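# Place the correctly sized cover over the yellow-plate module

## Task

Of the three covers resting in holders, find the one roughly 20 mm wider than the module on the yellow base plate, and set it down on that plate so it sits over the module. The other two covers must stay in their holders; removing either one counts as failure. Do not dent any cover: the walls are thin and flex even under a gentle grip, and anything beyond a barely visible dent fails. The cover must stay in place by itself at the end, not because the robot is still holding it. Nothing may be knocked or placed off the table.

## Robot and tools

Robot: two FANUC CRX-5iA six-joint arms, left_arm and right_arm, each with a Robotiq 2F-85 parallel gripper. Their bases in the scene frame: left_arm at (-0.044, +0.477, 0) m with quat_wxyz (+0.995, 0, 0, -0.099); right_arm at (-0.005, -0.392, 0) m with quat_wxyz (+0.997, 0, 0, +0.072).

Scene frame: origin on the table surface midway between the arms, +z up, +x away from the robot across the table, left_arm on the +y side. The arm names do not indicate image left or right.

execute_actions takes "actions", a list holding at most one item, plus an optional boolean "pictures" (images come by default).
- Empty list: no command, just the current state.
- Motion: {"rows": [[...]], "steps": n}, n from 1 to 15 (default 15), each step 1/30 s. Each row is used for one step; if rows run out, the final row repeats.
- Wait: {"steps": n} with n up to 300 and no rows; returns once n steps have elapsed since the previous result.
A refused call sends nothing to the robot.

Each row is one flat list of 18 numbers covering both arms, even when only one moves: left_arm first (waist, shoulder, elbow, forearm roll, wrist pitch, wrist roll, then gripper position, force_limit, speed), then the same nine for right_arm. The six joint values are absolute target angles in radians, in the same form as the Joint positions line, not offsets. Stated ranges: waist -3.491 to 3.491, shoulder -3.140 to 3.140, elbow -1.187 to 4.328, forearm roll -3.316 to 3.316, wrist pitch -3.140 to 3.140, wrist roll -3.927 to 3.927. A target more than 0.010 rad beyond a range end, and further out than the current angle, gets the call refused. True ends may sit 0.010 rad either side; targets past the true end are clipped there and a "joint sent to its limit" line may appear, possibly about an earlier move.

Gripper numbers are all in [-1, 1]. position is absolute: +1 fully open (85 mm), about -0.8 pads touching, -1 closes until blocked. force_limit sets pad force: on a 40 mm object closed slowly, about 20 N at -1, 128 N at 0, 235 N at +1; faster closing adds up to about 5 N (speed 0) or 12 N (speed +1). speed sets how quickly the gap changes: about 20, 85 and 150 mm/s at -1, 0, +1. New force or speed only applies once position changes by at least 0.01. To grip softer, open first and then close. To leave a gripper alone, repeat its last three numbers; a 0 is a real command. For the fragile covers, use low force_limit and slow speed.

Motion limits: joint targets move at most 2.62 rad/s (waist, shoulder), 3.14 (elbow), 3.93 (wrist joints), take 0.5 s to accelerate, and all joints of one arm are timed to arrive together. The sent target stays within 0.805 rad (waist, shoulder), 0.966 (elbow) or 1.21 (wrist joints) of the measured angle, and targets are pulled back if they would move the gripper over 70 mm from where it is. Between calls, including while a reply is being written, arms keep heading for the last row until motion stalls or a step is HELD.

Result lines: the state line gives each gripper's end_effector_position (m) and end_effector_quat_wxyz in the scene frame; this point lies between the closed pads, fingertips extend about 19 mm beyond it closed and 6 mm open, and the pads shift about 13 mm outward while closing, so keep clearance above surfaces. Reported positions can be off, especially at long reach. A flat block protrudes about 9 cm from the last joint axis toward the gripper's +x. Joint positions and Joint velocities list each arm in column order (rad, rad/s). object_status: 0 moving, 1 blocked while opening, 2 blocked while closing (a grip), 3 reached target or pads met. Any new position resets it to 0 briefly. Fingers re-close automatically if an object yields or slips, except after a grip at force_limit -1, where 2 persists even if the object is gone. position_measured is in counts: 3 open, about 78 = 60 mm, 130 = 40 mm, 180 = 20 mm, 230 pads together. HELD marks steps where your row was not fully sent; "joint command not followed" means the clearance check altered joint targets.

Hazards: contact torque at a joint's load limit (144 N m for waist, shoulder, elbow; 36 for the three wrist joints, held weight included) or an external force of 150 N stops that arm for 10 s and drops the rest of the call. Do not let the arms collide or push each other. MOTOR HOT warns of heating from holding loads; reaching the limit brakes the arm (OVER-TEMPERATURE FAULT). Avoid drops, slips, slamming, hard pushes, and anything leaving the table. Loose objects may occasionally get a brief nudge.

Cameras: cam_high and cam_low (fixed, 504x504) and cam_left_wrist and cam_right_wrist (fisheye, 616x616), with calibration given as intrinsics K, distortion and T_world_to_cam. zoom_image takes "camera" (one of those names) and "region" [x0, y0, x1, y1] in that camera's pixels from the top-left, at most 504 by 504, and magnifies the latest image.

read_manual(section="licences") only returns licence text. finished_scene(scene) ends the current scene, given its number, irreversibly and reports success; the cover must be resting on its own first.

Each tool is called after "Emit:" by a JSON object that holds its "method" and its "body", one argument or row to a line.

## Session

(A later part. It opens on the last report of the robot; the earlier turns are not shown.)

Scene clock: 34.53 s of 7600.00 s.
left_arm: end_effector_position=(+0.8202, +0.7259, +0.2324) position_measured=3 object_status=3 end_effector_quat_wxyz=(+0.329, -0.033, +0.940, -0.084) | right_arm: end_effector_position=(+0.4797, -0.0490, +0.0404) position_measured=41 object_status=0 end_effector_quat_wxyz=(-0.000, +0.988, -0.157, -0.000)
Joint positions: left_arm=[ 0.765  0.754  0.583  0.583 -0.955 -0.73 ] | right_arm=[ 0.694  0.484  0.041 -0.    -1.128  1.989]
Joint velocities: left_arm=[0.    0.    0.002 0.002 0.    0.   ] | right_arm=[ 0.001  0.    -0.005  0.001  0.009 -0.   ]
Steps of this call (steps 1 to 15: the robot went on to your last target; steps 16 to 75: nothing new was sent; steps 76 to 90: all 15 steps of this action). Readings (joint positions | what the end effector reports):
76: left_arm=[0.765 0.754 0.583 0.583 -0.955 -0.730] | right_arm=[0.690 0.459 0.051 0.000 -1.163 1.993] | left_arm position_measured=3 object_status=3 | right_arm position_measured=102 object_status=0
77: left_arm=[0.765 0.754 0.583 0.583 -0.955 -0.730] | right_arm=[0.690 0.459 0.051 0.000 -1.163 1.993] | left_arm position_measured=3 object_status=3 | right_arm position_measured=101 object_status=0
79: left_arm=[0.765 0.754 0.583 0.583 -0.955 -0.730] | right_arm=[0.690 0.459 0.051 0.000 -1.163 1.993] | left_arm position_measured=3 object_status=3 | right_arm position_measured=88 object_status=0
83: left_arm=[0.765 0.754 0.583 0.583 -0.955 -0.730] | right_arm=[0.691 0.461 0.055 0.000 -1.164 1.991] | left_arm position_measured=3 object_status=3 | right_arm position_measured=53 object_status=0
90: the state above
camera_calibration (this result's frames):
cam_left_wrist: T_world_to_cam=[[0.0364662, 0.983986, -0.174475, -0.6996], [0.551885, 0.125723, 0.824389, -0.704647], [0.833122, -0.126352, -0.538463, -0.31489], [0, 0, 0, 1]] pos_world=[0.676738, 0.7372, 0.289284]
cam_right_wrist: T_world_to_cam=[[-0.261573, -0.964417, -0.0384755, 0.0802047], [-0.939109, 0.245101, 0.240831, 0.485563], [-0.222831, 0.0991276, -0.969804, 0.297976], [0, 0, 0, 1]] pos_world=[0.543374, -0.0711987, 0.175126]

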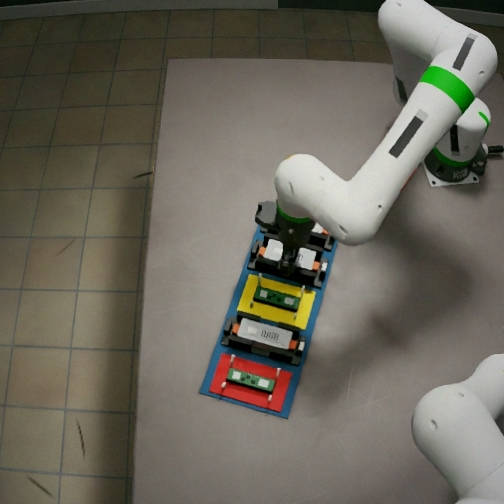

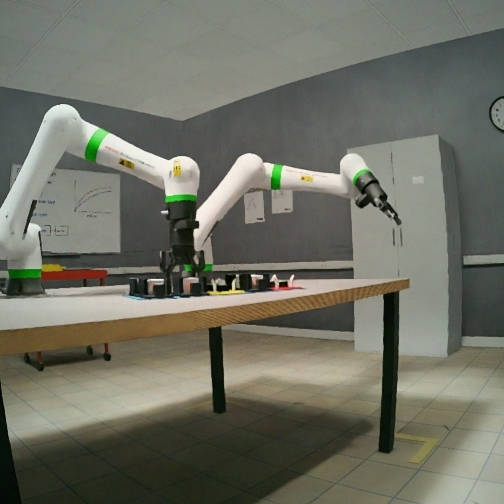

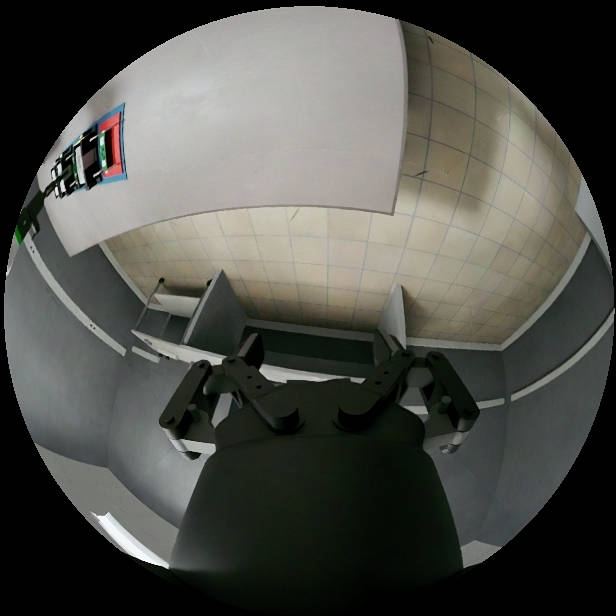

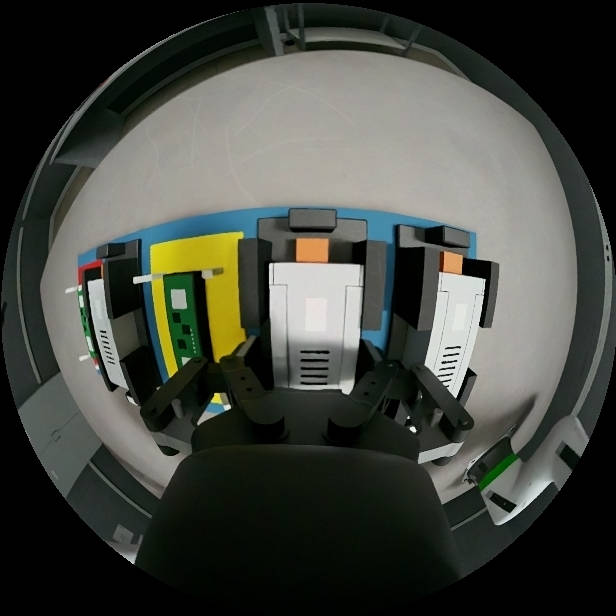

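Emit:
{"method": "execute_actions", "body": {
  "actions": [
    {"rows":[[0.765,0.754,0.583,0.583,-0.955,-0.73,1,-1,-1,0.694,0.4845,0.041,0,-1.1275,1.989,-1,-0.86,-1]],"steps":15}
  ],
  "pictures": false
}}

Emit:
{"method": "execute_actions", "body": {
  "actions": [
    {"steps":35}
  ],
  "pictures": false
}}

Emit:
{"method": "execute_actions", "body": {
  "actions": [
    {"rows":[[0.765,0.754,0.583,0.583,-0.955,-0.73,1,-1,-1,0.694,0.483,0.0425,0,-1.1305,1.989,-1,-0.86,-1],[0.765,0.754,0.583,0.583,-0.955,-0.73,1,-1,-1,0.694,0.4815,0.044,0,-1.1335,1.989,-1,-0.86,-1],[0.765,0.754,0.583,0.583,-0.955,-0.73,1,-1,-1,0.694,0.48,0.0455,0,-1.1365,1.989,-1,-0.86,-1],[0.765,0.754,0.583,0.583,-0.955,-0.73,1,-1,-1,0.694,0.4785,0.047,0,-1.1395,1.989,-1,-0.86,-1],[0.765,0.754,0.583,0.583,-0.955,-0.73,1,-1,-1,0.694,0.477,0.0485,0,-1.1425,1.989,-1,-0.86,-1],[0.765,0.754,0.583,0.583,-0.955,-0.73,1,-1,-1,0.694,0.4755,0.05,0,-1.1455,1.989,-1,-0.86,-1],[0.765,0.754,0.583,0.583,-0.955,-0.73,1,-1,-1,0.694,0.474,0.0515,0,-1.1485,1.989,-1,-0.86,-1],[0.765,0.754,0.583,0.583,-0.955,-0.73,1,-1,-1,0.694,0.4725,0.053,0,-1.1515,1.989,-1,-0.86,-1],[0.765,0.754,0.583,0.583,-0.955,-0.73,1,-1,-1,0.694,0.471,0.0545,0,-1.1545,1.989,-1,-0.86,-1],[0.765,0.754,0.583,0.583,-0.955,-0.73,1,-1,-1,0.694,0.4695,0.056,0,-1.158,1.989,-1,-0.86,-1],[0.765,0.754,0.583,0.583,-0.955,-0.73,1,-1,-1,0.694,0.468,0.058,0,-1.161,1.989,-1,-0.86,-1],[0.765,0.754,0.583,0.583,-0.955,-0.73,1,-1,-1,0.694,0.4655,0.061,0,-1.1665,1.989,-1,-0.86,-1]],"steps":15}
  ]
}}

Emit:
{"method": "zoom_image", "body": {
  "camera": "cam_right_wrist",
  "region": [200, 200, 420, 400]
}}

Emit:
{"method": "zoom_image", "body": {
  "camera": "cam_low",
  "region": [110, 230, 250, 310]
}}

Scene clock: 37.23 s of 7600.00 s.
left_arm: end_effector_position=(+0.8202, +0.7259, +0.2324) position_measured=3 object_status=3 end_effector_quat_wxyz=(+0.329, -0.033, +0.940, -0.084) | right_arm: end_effector_position=(+0.4797, -0.0490, +0.0401) position_measured=62 object_status=0 end_effector_quat_wxyz=(+0.000, +0.988, -0.157, -0.000)
Joint positions: left_arm=[ 0.765  0.754  0.583  0.583 -0.955 -0.73 ] | right_arm=[ 0.694  0.485  0.041  0.    -1.127  1.989]
Joint velocities: left_arm=[ 0.     0.001  0.001 -0.     0.001 -0.   ] | right_arm=[-0.    -0.    -0.     0.     0.     0.001]
Steps of this call (steps 1 to 15: the robot went on to your last target; steps 16 to 66: nothing new was sent; steps 67 to 81: all 15 steps of this action). Readings (joint positions | what the end effector reports):
67: left_arm=[0.765 0.754 0.583 0.583 -0.955 -0.730] | right_arm=[0.694 0.485 0.041 0.000 -1.127 1.989] | left_arm position_measured=3 object_status=3 | right_arm position_measured=41 object_status=0
68: left_arm=[0.765 0.754 0.583 0.583 -0.955 -0.730] | right_arm=[0.694 0.485 0.041 0.000 -1.127 1.989] | left_arm position_measured=3 object_status=3 | right_arm position_measured=41 object_status=0
70: left_arm=[0.765 0.754 0.583 0.583 -0.955 -0.730] | right_arm=[0.694 0.485 0.041 0.000 -1.127 1.989] | left_arm position_measured=3 object_status=3 | right_arm position_measured=43 object_status=0
74: left_arm=[0.765 0.754 0.583 0.583 -0.955 -0.730] | right_arm=[0.694 0.485 0.041 0.000 -1.128 1.989] | left_arm position_measured=3 object_status=3 | right_arm position_measured=50 object_status=0
81: the state above

Scene clock: 38.40 s of 7600.00 s.
left_arm: end_effector_position=(+0.8202, +0.7259, +0.2324) position_measured=3 object_status=3 end_effector_quat_wxyz=(+0.329, -0.033, +0.940, -0.084) | right_arm: end_effector_position=(+0.4797, -0.0490, +0.0401) position_measured=102 object_status=2 end_effector_quat_wxyz=(+0.000, +0.988, -0.157, -0.000)
Joint positions: left_arm=[ 0.765  0.754  0.583  0.583 -0.955 -0.73 ] | right_arm=[ 0.694  0.485  0.041  0.    -1.128  1.989]
Joint velocities: left_arm=[-0.001  0.     0.001  0.     0.001  0.   ] | right_arm=[-0.001  0.     0.001 -0.001  0.     0.001]
Steps of this call (steps 1 to 15: the robot went on to your last target; steps 16 to 35: nothing new was sent). Readings (joint positions | what the end effector reports):
1: left_arm=[0.765 0.754 0.583 0.583 -0.955 -0.730] | right_arm=[0.694 0.485 0.041 0.000 -1.127 1.989] | left_arm position_measured=3 object_status=3 | right_arm position_measured=64 object_status=0
2: left_arm=[0.765 0.754 0.583 0.583 -0.955 -0.730] | right_arm=[0.694 0.485 0.041 0.000 -1.127 1.989] | left_arm position_measured=3 object_status=3 | right_arm position_measured=66 object_status=0
4: left_arm=[0.765 0.754 0.583 0.583 -0.955 -0.730] | right_arm=[0.694 0.485 0.041 -0.000 -1.127 1.989] | left_arm position_measured=3 object_status=3 | right_arm position_measured=70 object_status=0
8: left_arm=[0.765 0.754 0.583 0.583 -0.955 -0.730] | right_arm=[0.694 0.485 0.041 0.000 -1.127 1.989] | left_arm position_measured=3 object_status=3 | right_arm position_measured=77 object_status=0
35: the state above
All arms were judged still, so your last target was given up. Only a new action makes them travel on or press farther. Fingers that are still opening or closing keep moving.

Scene clock: 38.90 s of 7600.00 s.
left_arm: end_effector_position=(+0.8202, +0.7259, +0.2324) position_measured=3 object_status=3 end_effector_quat_wxyz=(+0.329, -0.033, +0.940, -0.084) | right_arm: end_effector_position=(+0.4797, -0.0490, +0.0587) position_measured=102 object_status=2 end_effector_quat_wxyz=(+0.000, +0.988, -0.157, +0.000)
Joint positions: left_arm=[ 0.765  0.754  0.583  0.583 -0.955 -0.73 ] | right_arm=[ 0.694  0.466  0.061  0.    -1.166  1.989]
Joint velocities: left_arm=[ 0.     0.     0.     0.    -0.001  0.   ] | right_arm=[ 0.    -0.006  0.008 -0.001 -0.016 -0.001]
Steps of this call (steps 1 to 15: all 15 steps of this action). Readings (joint positions | what the end effector reports):
1: left_arm=[0.765 0.754 0.583 0.583 -0.955 -0.730] | right_arm=[0.694 0.484 0.041 -0.000 -1.128 1.989] | left_arm position_measured=3 object_status=3 | right_arm position_measured=102 object_status=2
2: left_arm=[0.765 0.754 0.583 0.583 -0.955 -0.730] | right_arm=[0.694 0.484 0.042 -0.000 -1.129 1.989] | left_arm position_measured=3 object_status=3 | right_arm position_measured=102 object_status=2
4: left_arm=[0.765 0.754 0.583 0.583 -0.955 -0.730] | right_arm=[0.694 0.482 0.044 -0.000 -1.134 1.989] | left_arm position_measured=3 object_status=3 | right_arm position_measured=102 object_status=2
8: left_arm=[0.765 0.754 0.583 0.583 -0.955 -0.730] | right_arm=[0.694 0.475 0.050 -0.000 -1.146 1.989] | left_arm position_measured=3 object_status=3 | right_arm position_measured=102 object_status=2
15: the state above
camera_calibration (this result's frames):
cam_left_wrist: T_world_to_cam=[[0.036466, 0.983986, -0.174475, -0.6996], [0.551885, 0.125723, 0.824389, -0.704647], [0.833122, -0.126352, -0.538463, -0.31489], [0, 0, 0, 1]] pos_world=[0.676738, 0.7372, 0.289284]
cam_right_wrist: T_world_to_cam=[[-0.261444, -0.964455, -0.0383916, 0.0807873], [-0.939161, 0.245005, 0.240725, 0.481161], [-0.222763, 0.0989921, -0.969834, 0.315657], [0, 0, 0, 1]] pos_world=[0.543326, -0.0712187, 0.193408]

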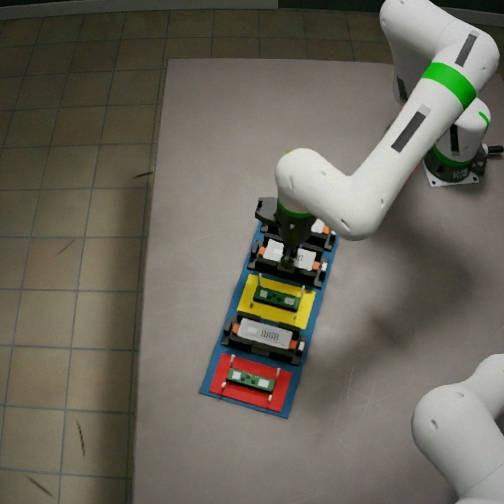

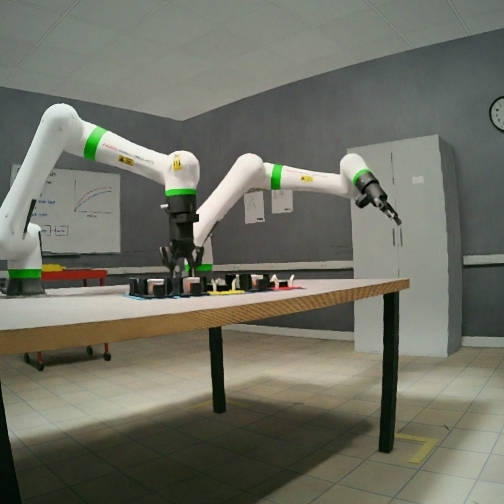

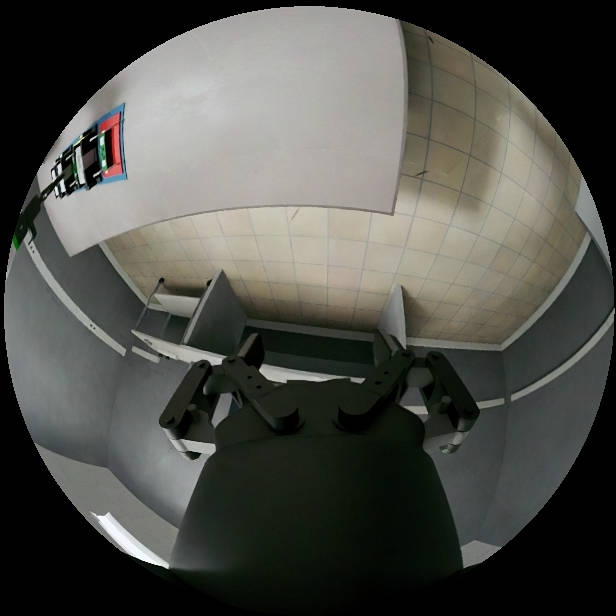

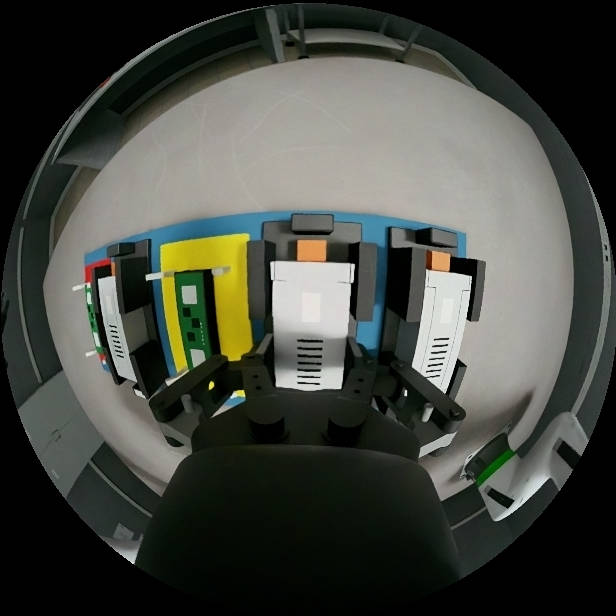

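Region (200, 200, 420, 400) of cam_right_wrist's 616x616 image, scaled by 2.291, with more detail than that image has; it fills the top 458 rows of this view, and the rest is white.

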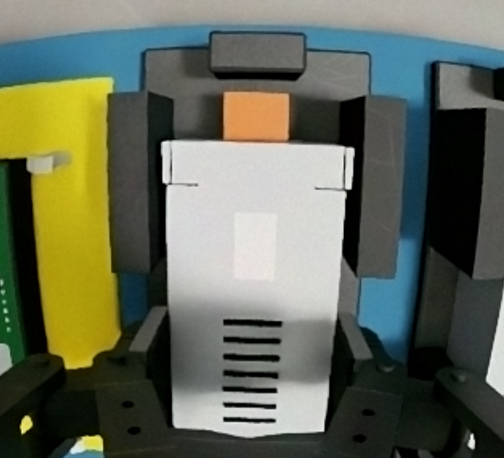

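Region (110, 230, 250, 310) of cam_low's 504x504 image, scaled by 3.600, with more detail than that image has; it fills the top 288 rows of this view, and the rest is white.

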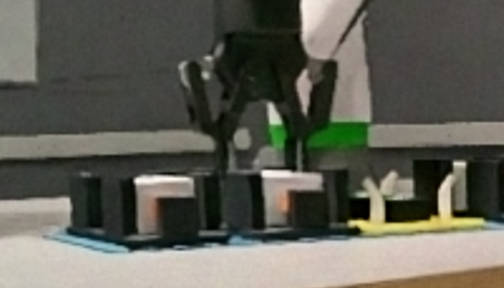

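Emit:
{"method": "execute_actions", "body": {
  "actions": [
    {"rows":[[0.765,0.754,0.583,0.583,-0.955,-0.73,1,-1,-1,0.694,0.4655,0.061,0,-1.1665,1.989,0.45,-1,0.3],[0.765,0.754,0.583,0.583,-0.955,-0.73,1,-1,-1,0.694,0.4655,0.061,0,-1.1665,1.989,0.45,-1,0.3],[0.765,0.754,0.583,0.583,-0.955,-0.73,1,-1,-1,0.694,0.4655,0.061,0,-1.1665,1.989,0.45,-1,0.3],[0.765,0.754,0.583,0.583,-0.955,-0.73,1,-1,-1,0.694,0.4655,0.061,0,-1.1665,1.989,0.45,-1,0.3],[0.765,0.754,0.583,0.583,-0.955,-0.73,1,-1,-1,0.694,0.4655,0.061,0,-1.1665,1.989,0.45,-1,0.3],[0.765,0.754,0.583,0.583,-0.955,-0.73,1,-1,-1,0.694,0.4845,0.041,0,-1.1275,1.989,0.45,-1,0.3],[0.765,0.754,0.583,0.583,-0.955,-0.73,1,-1,-1,0.694,0.4845,0.041,0,-1.1275,1.989,0.45,-1,0.3],[0.765,0.754,0.583,0.583,-0.955,-0.73,1,-1,-1,0.694,0.4845,0.041,0,-1.1275,1.989,0.45,-1,0.3],[0.765,0.754,0.583,0.583,-0.955,-0.73,1,-1,-1,0.694,0.4845,0.041,0,-1.1275,1.989,0.45,-1,0.3],[0.765,0.754,0.583,0.583,-0.955,-0.73,1,-1,-1,0.694,0.4845,0.041,0,-1.1275,1.989,0.45,-1,0.3],[0.765,0.754,0.583,0.583,-0.955,-0.73,1,-1,-1,0.694,0.4845,0.041,0,-1.1275,1.989,0.45,-1,0.3],[0.765,0.754,0.583,0.583,-0.955,-0.73,1,-1,-1,0.694,0.4845,0.041,0,-1.1275,1.989,-1,-0.8,-1]],"steps":15}
  ],
  "pictures": false
}}

Emit:
{"method": "execute_actions", "body": {
  "actions": [
    {"steps":35}
  ],
  "pictures": false
}}

Emit:
{"method": "execute_actions", "body": {
  "actions": [
    {"rows":[[0.765,0.754,0.583,0.583,-0.955,-0.73,1,-1,-1,0.694,0.483,0.0425,0,-1.1305,1.989,-1,-0.8,-1],[0.765,0.754,0.583,0.583,-0.955,-0.73,1,-1,-1,0.694,0.4815,0.044,0,-1.1335,1.989,-1,-0.8,-1],[0.765,0.754,0.583,0.583,-0.955,-0.73,1,-1,-1,0.694,0.48,0.0455,0,-1.1365,1.989,-1,-0.8,-1],[0.765,0.754,0.583,0.583,-0.955,-0.73,1,-1,-1,0.694,0.4785,0.047,0,-1.1395,1.989,-1,-0.8,-1],[0.765,0.754,0.583,0.583,-0.955,-0.73,1,-1,-1,0.694,0.477,0.0485,0,-1.1425,1.989,-1,-0.8,-1],[0.765,0.754,0.583,0.583,-0.955,-0.73,1,-1,-1,0.694,0.4755,0.05,0,-1.1455,1.989,-1,-0.8,-1],[0.765,0.754,0.583,0.583,-0.955,-0.73,1,-1,-1,0.694,0.474,0.0515,0,-1.1485,1.989,-1,-0.8,-1],[0.765,0.754,0.583,0.583,-0.955,-0.73,1,-1,-1,0.694,0.4725,0.053,0,-1.1515,1.989,-1,-0.8,-1],[0.765,0.754,0.583,0.583,-0.955,-0.73,1,-1,-1,0.694,0.471,0.0545,0,-1.1545,1.989,-1,-0.8,-1],[0.765,0.754,0.583,0.583,-0.955,-0.73,1,-1,-1,0.694,0.4695,0.056,0,-1.158,1.989,-1,-0.8,-1],[0.765,0.754,0.583,0.583,-0.955,-0.73,1,-1,-1,0.694,0.468,0.058,0,-1.161,1.989,-1,-0.8,-1],[0.765,0.754,0.583,0.583,-0.955,-0.73,1,-1,-1,0.694,0.4655,0.061,0,-1.1665,1.989,-1,-0.8,-1]],"steps":15}
  ]
}}

Emit:
{"method": "zoom_image", "body": {
  "camera": "cam_low",
  "region": [110, 230, 250, 310]
}}

Scene clock: 43.47 s of 7600.00 s.
left_arm: end_effector_position=(+0.8202, +0.7259, +0.2324) position_measured=3 object_status=3 end_effector_quat_wxyz=(+0.329, -0.033, +0.940, -0.084) | right_arm: end_effector_position=(+0.4797, -0.0490, +0.0402) position_measured=75 object_status=0 end_effector_quat_wxyz=(-0.000, +0.988, -0.157, -0.000)
Joint positions: left_arm=[ 0.765  0.754  0.583  0.583 -0.955 -0.73 ] | right_arm=[ 0.694  0.484  0.041 -0.    -1.128  1.989]
Joint velocities: left_arm=[-0.    -0.     0.     0.     0.001 -0.   ] | right_arm=[-0.     0.001 -0.001  0.001  0.001 -0.   ]
Steps of this call (steps 1 to 15: the robot went on to your last target; steps 16 to 90: nothing new was sent; then 1.07 s passed at rest; steps 91 to 105: all 15 steps of this action). Readings (joint positions | what the end effector reports):
91: left_arm=[0.765 0.754 0.583 0.583 -0.955 -0.730] | right_arm=[0.694 0.465 0.061 -0.000 -1.167 1.989] | left_arm position_measured=3 object_status=3 | right_arm position_measured=102 object_status=0
92: left_arm=[0.765 0.754 0.583 0.583 -0.955 -0.730] | right_arm=[0.694 0.465 0.061 -0.000 -1.167 1.989] | left_arm position_measured=3 object_status=3 | right_arm position_measured=101 object_status=0
94: left_arm=[0.765 0.754 0.583 0.583 -0.955 -0.730] | right_arm=[0.694 0.465 0.061 -0.000 -1.167 1.989] | left_arm position_measured=3 object_status=3 | right_arm position_measured=88 object_status=0
98: left_arm=[0.765 0.754 0.583 0.583 -0.955 -0.730] | right_arm=[0.694 0.475 0.051 -0.000 -1.145 1.989] | left_arm position_measured=3 object_status=3 | right_arm position_measured=73 object_status=0
105: the state above

Scene clock: 44.63 s of 7600.00 s.
left_arm: end_effector_position=(+0.8202, +0.7259, +0.2324) position_measured=3 object_status=3 end_effector_quat_wxyz=(+0.329, -0.033, +0.940, -0.084) | right_arm: end_effector_position=(+0.4797, -0.0490, +0.0401) position_measured=104 object_status=2 end_effector_quat_wxyz=(+0.000, +0.988, -0.157, -0.000)
Joint positions: left_arm=[ 0.765  0.754  0.583  0.583 -0.955 -0.73 ] | right_arm=[ 0.694  0.485  0.041  0.    -1.128  1.989]
Joint velocities: left_arm=[-0.     0.001  0.    -0.001  0.     0.   ] | right_arm=[-0.     0.     0.    -0.001 -0.    -0.001]
Steps of this call (steps 1 to 15: the robot went on to your last target; steps 16 to 35: nothing new was sent). Readings (joint positions | what the end effector reports):
1: left_arm=[0.765 0.754 0.583 0.583 -0.955 -0.730] | right_arm=[0.694 0.484 0.041 -0.000 -1.128 1.989] | left_arm position_measured=3 object_status=3 | right_arm position_measured=77 object_status=0
2: left_arm=[0.765 0.754 0.583 0.583 -0.955 -0.730] | right_arm=[0.694 0.484 0.041 -0.000 -1.128 1.989] | left_arm position_measured=3 object_status=3 | right_arm position_measured=78 object_status=0
4: left_arm=[0.765 0.754 0.583 0.583 -0.955 -0.730] | right_arm=[0.694 0.484 0.041 -0.000 -1.128 1.989] | left_arm position_measured=3 object_status=3 | right_arm position_measured=82 object_status=0
8: left_arm=[0.765 0.754 0.583 0.583 -0.955 -0.730] | right_arm=[0.694 0.484 0.041 0.000 -1.128 1.989] | left_arm position_measured=3 object_status=3 | right_arm position_measured=89 object_status=0
35: the state above
All arms were judged still, so your last target was given up. Only a new action makes them travel on or press farther. Fingers that are still opening or closing keep moving.

Scene clock: 45.13 s of 7600.00 s.
left_arm: end_effector_position=(+0.8202, +0.7259, +0.2324) position_measured=3 object_status=3 end_effector_quat_wxyz=(+0.329, -0.033, +0.940, -0.084) | right_arm: end_effector_position=(+0.4797, -0.0490, +0.0586) position_measured=104 object_status=2 end_effector_quat_wxyz=(+0.000, +0.988, -0.157, -0.000)
Joint positions: left_arm=[ 0.765  0.754  0.583  0.583 -0.955 -0.73 ] | right_arm=[ 0.694  0.466  0.061  0.    -1.166  1.989]
Joint velocities: left_arm=[-0.002  0.    -0.     0.001 -0.     0.   ] | right_arm=[ 0.    -0.006  0.008 -0.    -0.016 -0.001]
Steps of this call (steps 1 to 15: all 15 steps of this action). Readings (joint positions | what the end effector reports):
1: left_arm=[0.765 0.754 0.583 0.583 -0.955 -0.730] | right_arm=[0.694 0.484 0.041 0.000 -1.128 1.989] | left_arm position_measured=3 object_status=3 | right_arm position_measured=104 object_status=2
2: left_arm=[0.765 0.754 0.583 0.583 -0.955 -0.730] | right_arm=[0.694 0.484 0.042 -0.000 -1.129 1.989] | left_arm position_measured=3 object_status=3 | right_arm position_measured=104 object_status=2
4: left_arm=[0.765 0.754 0.583 0.583 -0.955 -0.730] | right_arm=[0.694 0.482 0.044 -0.000 -1.134 1.989] | left_arm position_measured=3 object_status=3 | right_arm position_measured=104 object_status=2
8: left_arm=[0.765 0.754 0.583 0.583 -0.955 -0.730] | right_arm=[0.694 0.475 0.050 -0.000 -1.146 1.989] | left_arm position_measured=3 object_status=3 | right_arm position_measured=104 object_status=2
15: the state above
camera_calibration (this result's frames):
cam_left_wrist: T_world_to_cam=[[0.0364664, 0.983986, -0.174475, -0.6996], [0.551885, 0.125723, 0.824389, -0.704647], [0.833122, -0.126353, -0.538463, -0.31489], [0, 0, 0, 1]] pos_world=[0.676738, 0.7372, 0.289284]
cam_right_wrist: T_world_to_cam=[[-0.261442, -0.964458, -0.038328, 0.080762], [-0.939153, 0.245015, 0.240749, 0.481153], [-0.222801, 0.0989376, -0.96983, 0.315656], [0, 0, 0, 1]] pos_world=[0.543319, -0.0712283, 0.193391]

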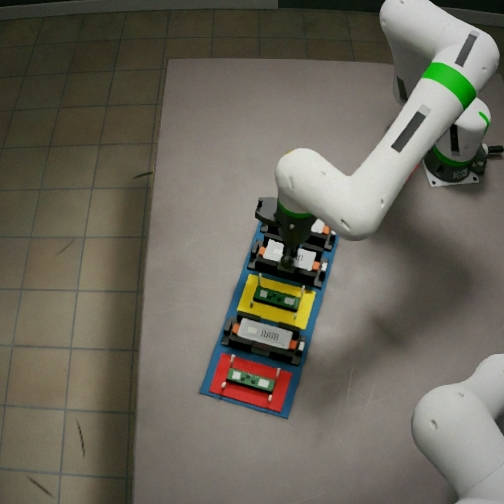

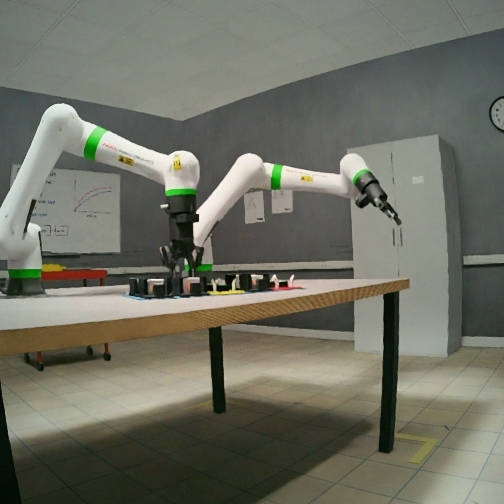

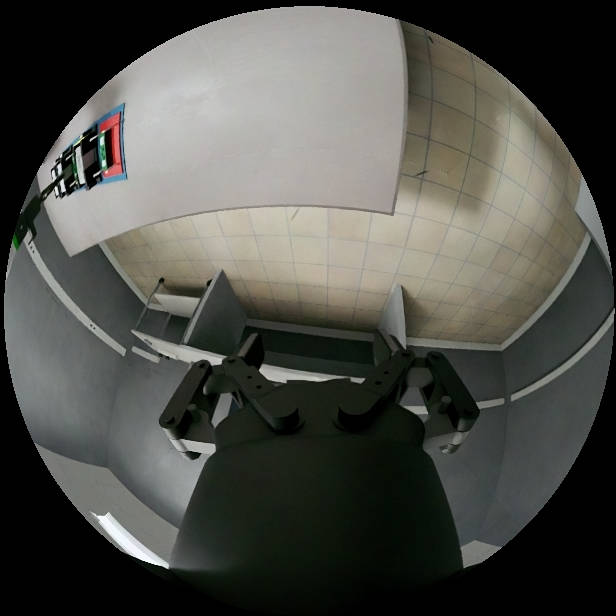

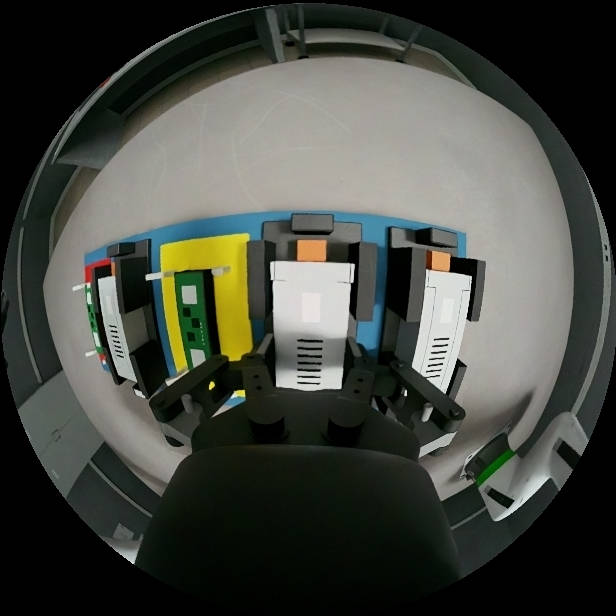

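Region (110, 230, 250, 310) of cam_low's 504x504 image, scaled by 3.600, with more detail than that image has; it fills the top 288 rows of this view, and the rest is white.

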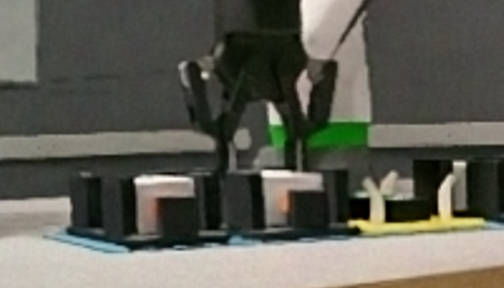

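Emit:
{"method": "execute_actions", "body": {
  "actions": []
}}

Scene clock: 47.80 s of 7600.00 s.
left_arm: end_effector_position=(+0.8202, +0.7259, +0.2324) position_measured=3 object_status=3 end_effector_quat_wxyz=(+0.329, -0.033, +0.940, -0.084) | right_arm: end_effector_position=(+0.4797, -0.0490, +0.0590) position_measured=104 object_status=2 end_effector_quat_wxyz=(+0.000, +0.988, -0.157, -0.000)
Joint positions: left_arm=[ 0.765  0.754  0.583  0.583 -0.955 -0.73 ] | right_arm=[ 0.694  0.465  0.061 -0.    -1.167  1.989]
Joint velocities: left_arm=[ 0.     0.001 -0.001  0.     0.     0.   ] | right_arm=[ 0.     0.    -0.     0.001 -0.    -0.001]
Steps of this call (steps 1 to 15: the robot went on to your last target; steps 16 to 80: nothing new was sent). Readings (joint positions | what the end effector reports):
1: left_arm=[0.765 0.754 0.583 0.583 -0.955 -0.730] | right_arm=[0.694 0.466 0.061 0.000 -1.166 1.989] | left_arm position_measured=3 object_status=3 | right_arm position_measured=104 object_status=2
2: left_arm=[0.765 0.754 0.583 0.583 -0.955 -0.730] | right_arm=[0.694 0.466 0.061 0.000 -1.166 1.989] | left_arm position_measured=3 object_status=3 | right_arm position_measured=104 object_status=2
4: left_arm=[0.765 0.754 0.583 0.583 -0.955 -0.730] | right_arm=[0.694 0.466 0.061 0.000 -1.166 1.989] | left_arm position_measured=3 object_status=3 | right_arm position_measured=104 object_status=2
8: left_arm=[0.765 0.754 0.583 0.583 -0.955 -0.730] | right_arm=[0.694 0.466 0.061 0.000 -1.166 1.989] | left_arm position_measured=3 object_status=3 | right_arm position_measured=104 object_status=2
80: the state above
All arms were judged still, so your last target was given up. Only a new action makes them travel on or press farther. Fingers that are still opening or closing keep moving.
camera_calibration (this result's frames):
cam_left_wrist: T_world_to_cam=[[0.0364663, 0.983986, -0.174475, -0.6996], [0.551885, 0.125723, 0.824388, -0.704647], [0.833122, -0.126353, -0.538463, -0.31489], [0, 0, 0, 1]] pos_world=[0.676738, 0.7372, 0.289284]
cam_right_wrist: T_world_to_cam=[[-0.261465, -0.964454, -0.0382783, 0.0807772], [-0.939126, 0.245041, 0.240826, 0.481037], [-0.222886, 0.0989158, -0.969813, 0.316012], [0, 0, 0, 1]] pos_world=[0.543309, -0.0712263, 0.193718]

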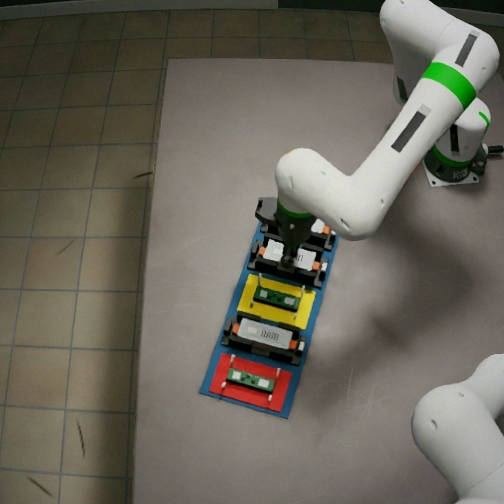

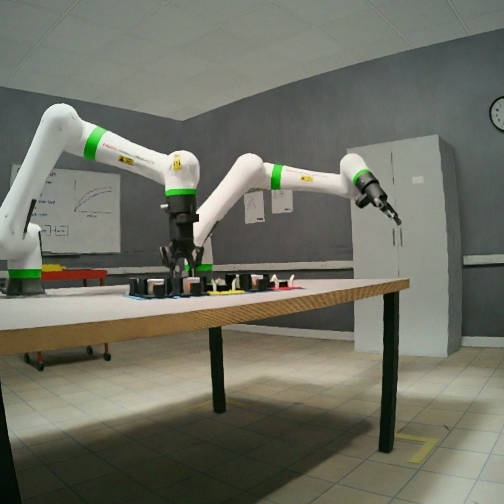

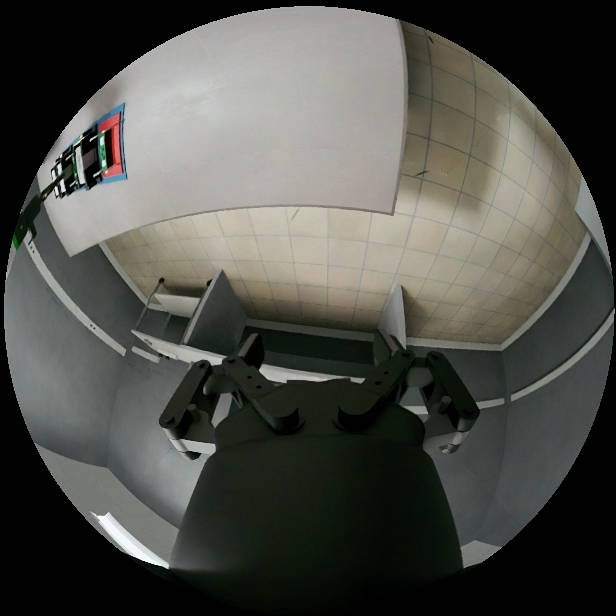

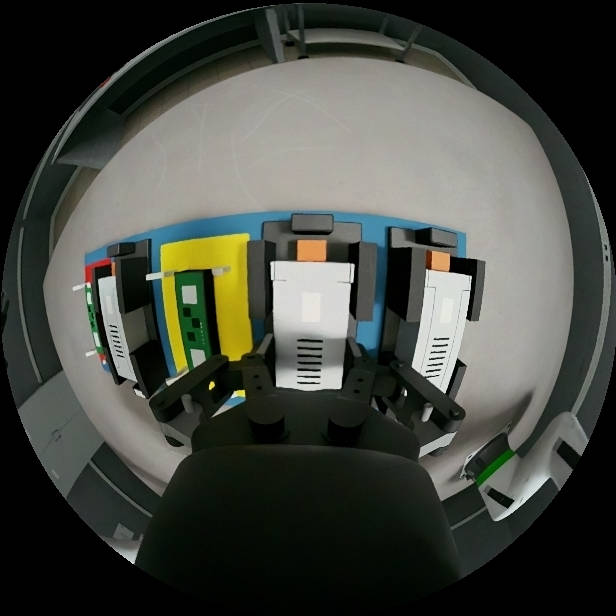

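Emit:
{"method": "execute_actions", "body": {
  "actions": [
    {"rows":[[0.765,0.754,0.583,0.583,-0.955,-0.73,1,-1,-1,0.694,0.460,0.067,0,-1.178,1.989,-1,-0.8,-1],[0.765,0.754,0.583,0.583,-0.955,-0.73,1,-1,-1,0.694,0.460,0.067,0,-1.178,1.989,-1,-0.8,-1],[0.765,0.754,0.583,0.583,-0.955,-0.73,1,-1,-1,0.694,0.460,0.067,0,-1.178,1.989,-1,-0.8,-1],[0.765,0.754,0.583,0.583,-0.955,-0.73,1,-1,-1,0.694,0.460,0.067,0,-1.178,1.989,-1,-0.8,-1],[0.765,0.754,0.583,0.583,-0.955,-0.73,1,-1,-1,0.694,0.4545,0.073,0,-1.1895,1.989,-1,-0.8,-1]],"steps":15}
  ]
}}

Scene clock: 49.10 s of 7600.00 s.
left_arm: end_effector_position=(+0.8202, +0.7259, +0.2324) position_measured=3 object_status=3 end_effector_quat_wxyz=(+0.329, -0.033, +0.940, -0.084) | right_arm: end_effector_position=(+0.4795, -0.0493, +0.0702) position_measured=114 object_status=0 end_effector_quat_wxyz=(+0.000, +0.988, -0.157, +0.000)
Joint positions: left_arm=[ 0.765  0.754  0.583  0.583 -0.955 -0.73 ] | right_arm=[ 0.694  0.454  0.073  0.    -1.19   1.989]
Joint velocities: left_arm=[ 0.001  0.     0.    -0.001 -0.001 -0.   ] | right_arm=[-0.    -0.001  0.001  0.    -0.    -0.   ]
Steps of this call (steps 1 to 24: nothing new was sent; steps 25 to 39: all 15 steps of this action). Readings (joint positions | what the end effector reports):
25: left_arm=[0.765 0.754 0.583 0.583 -0.955 -0.730] | right_arm=[0.694 0.465 0.061 -0.000 -1.167 1.989] | left_arm position_measured=3 object_status=3 | right_arm position_measured=104 object_status=2
26: left_arm=[0.765 0.754 0.583 0.583 -0.955 -0.730] | right_arm=[0.694 0.463 0.064 -0.000 -1.172 1.989] | left_arm position_measured=3 object_status=3 | right_arm position_measured=104 object_status=2
28: left_arm=[0.765 0.754 0.583 0.583 -0.955 -0.730] | right_arm=[0.694 0.460 0.067 -0.000 -1.177 1.989] | left_arm position_measured=3 object_status=3 | right_arm position_measured=104 object_status=2
32: left_arm=[0.765 0.754 0.583 0.583 -0.955 -0.730] | right_arm=[0.694 0.455 0.073 0.000 -1.189 1.989] | left_arm position_measured=3 object_status=3 | right_arm position_measured=104 object_status=2
39: the state above
camera_calibration (this result's frames):
cam_left_wrist: T_world_to_cam=[[0.0364662, 0.983986, -0.174475, -0.6996], [0.551885, 0.125723, 0.824389, -0.704647], [0.833123, -0.126352, -0.538463, -0.31489], [0, 0, 0, 1]] pos_world=[0.676738, 0.7372, 0.289284]
cam_right_wrist: T_world_to_cam=[[-0.261486, -0.964446, -0.0383235, 0.0809675], [-0.939153, 0.245064, 0.240699, 0.4783], [-0.222749, 0.0989309, -0.969843, 0.326848], [0, 0, 0, 1]] pos_world=[0.543174, -0.0714609, 0.204968]

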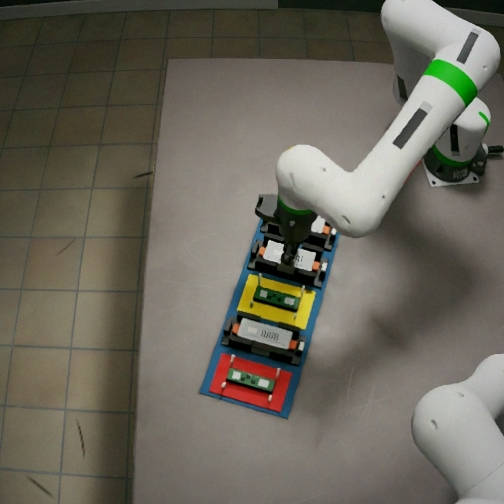

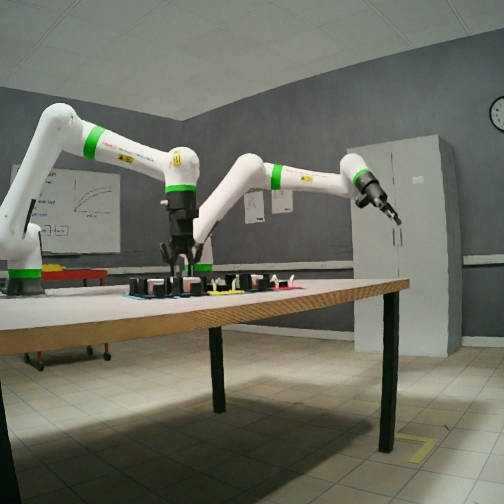

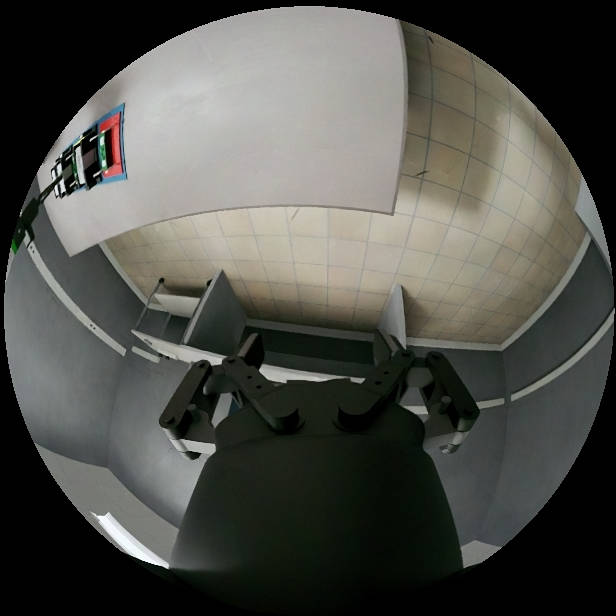

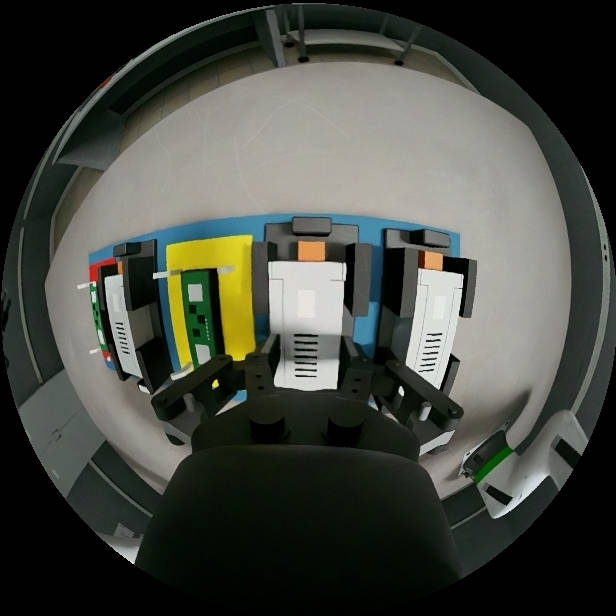

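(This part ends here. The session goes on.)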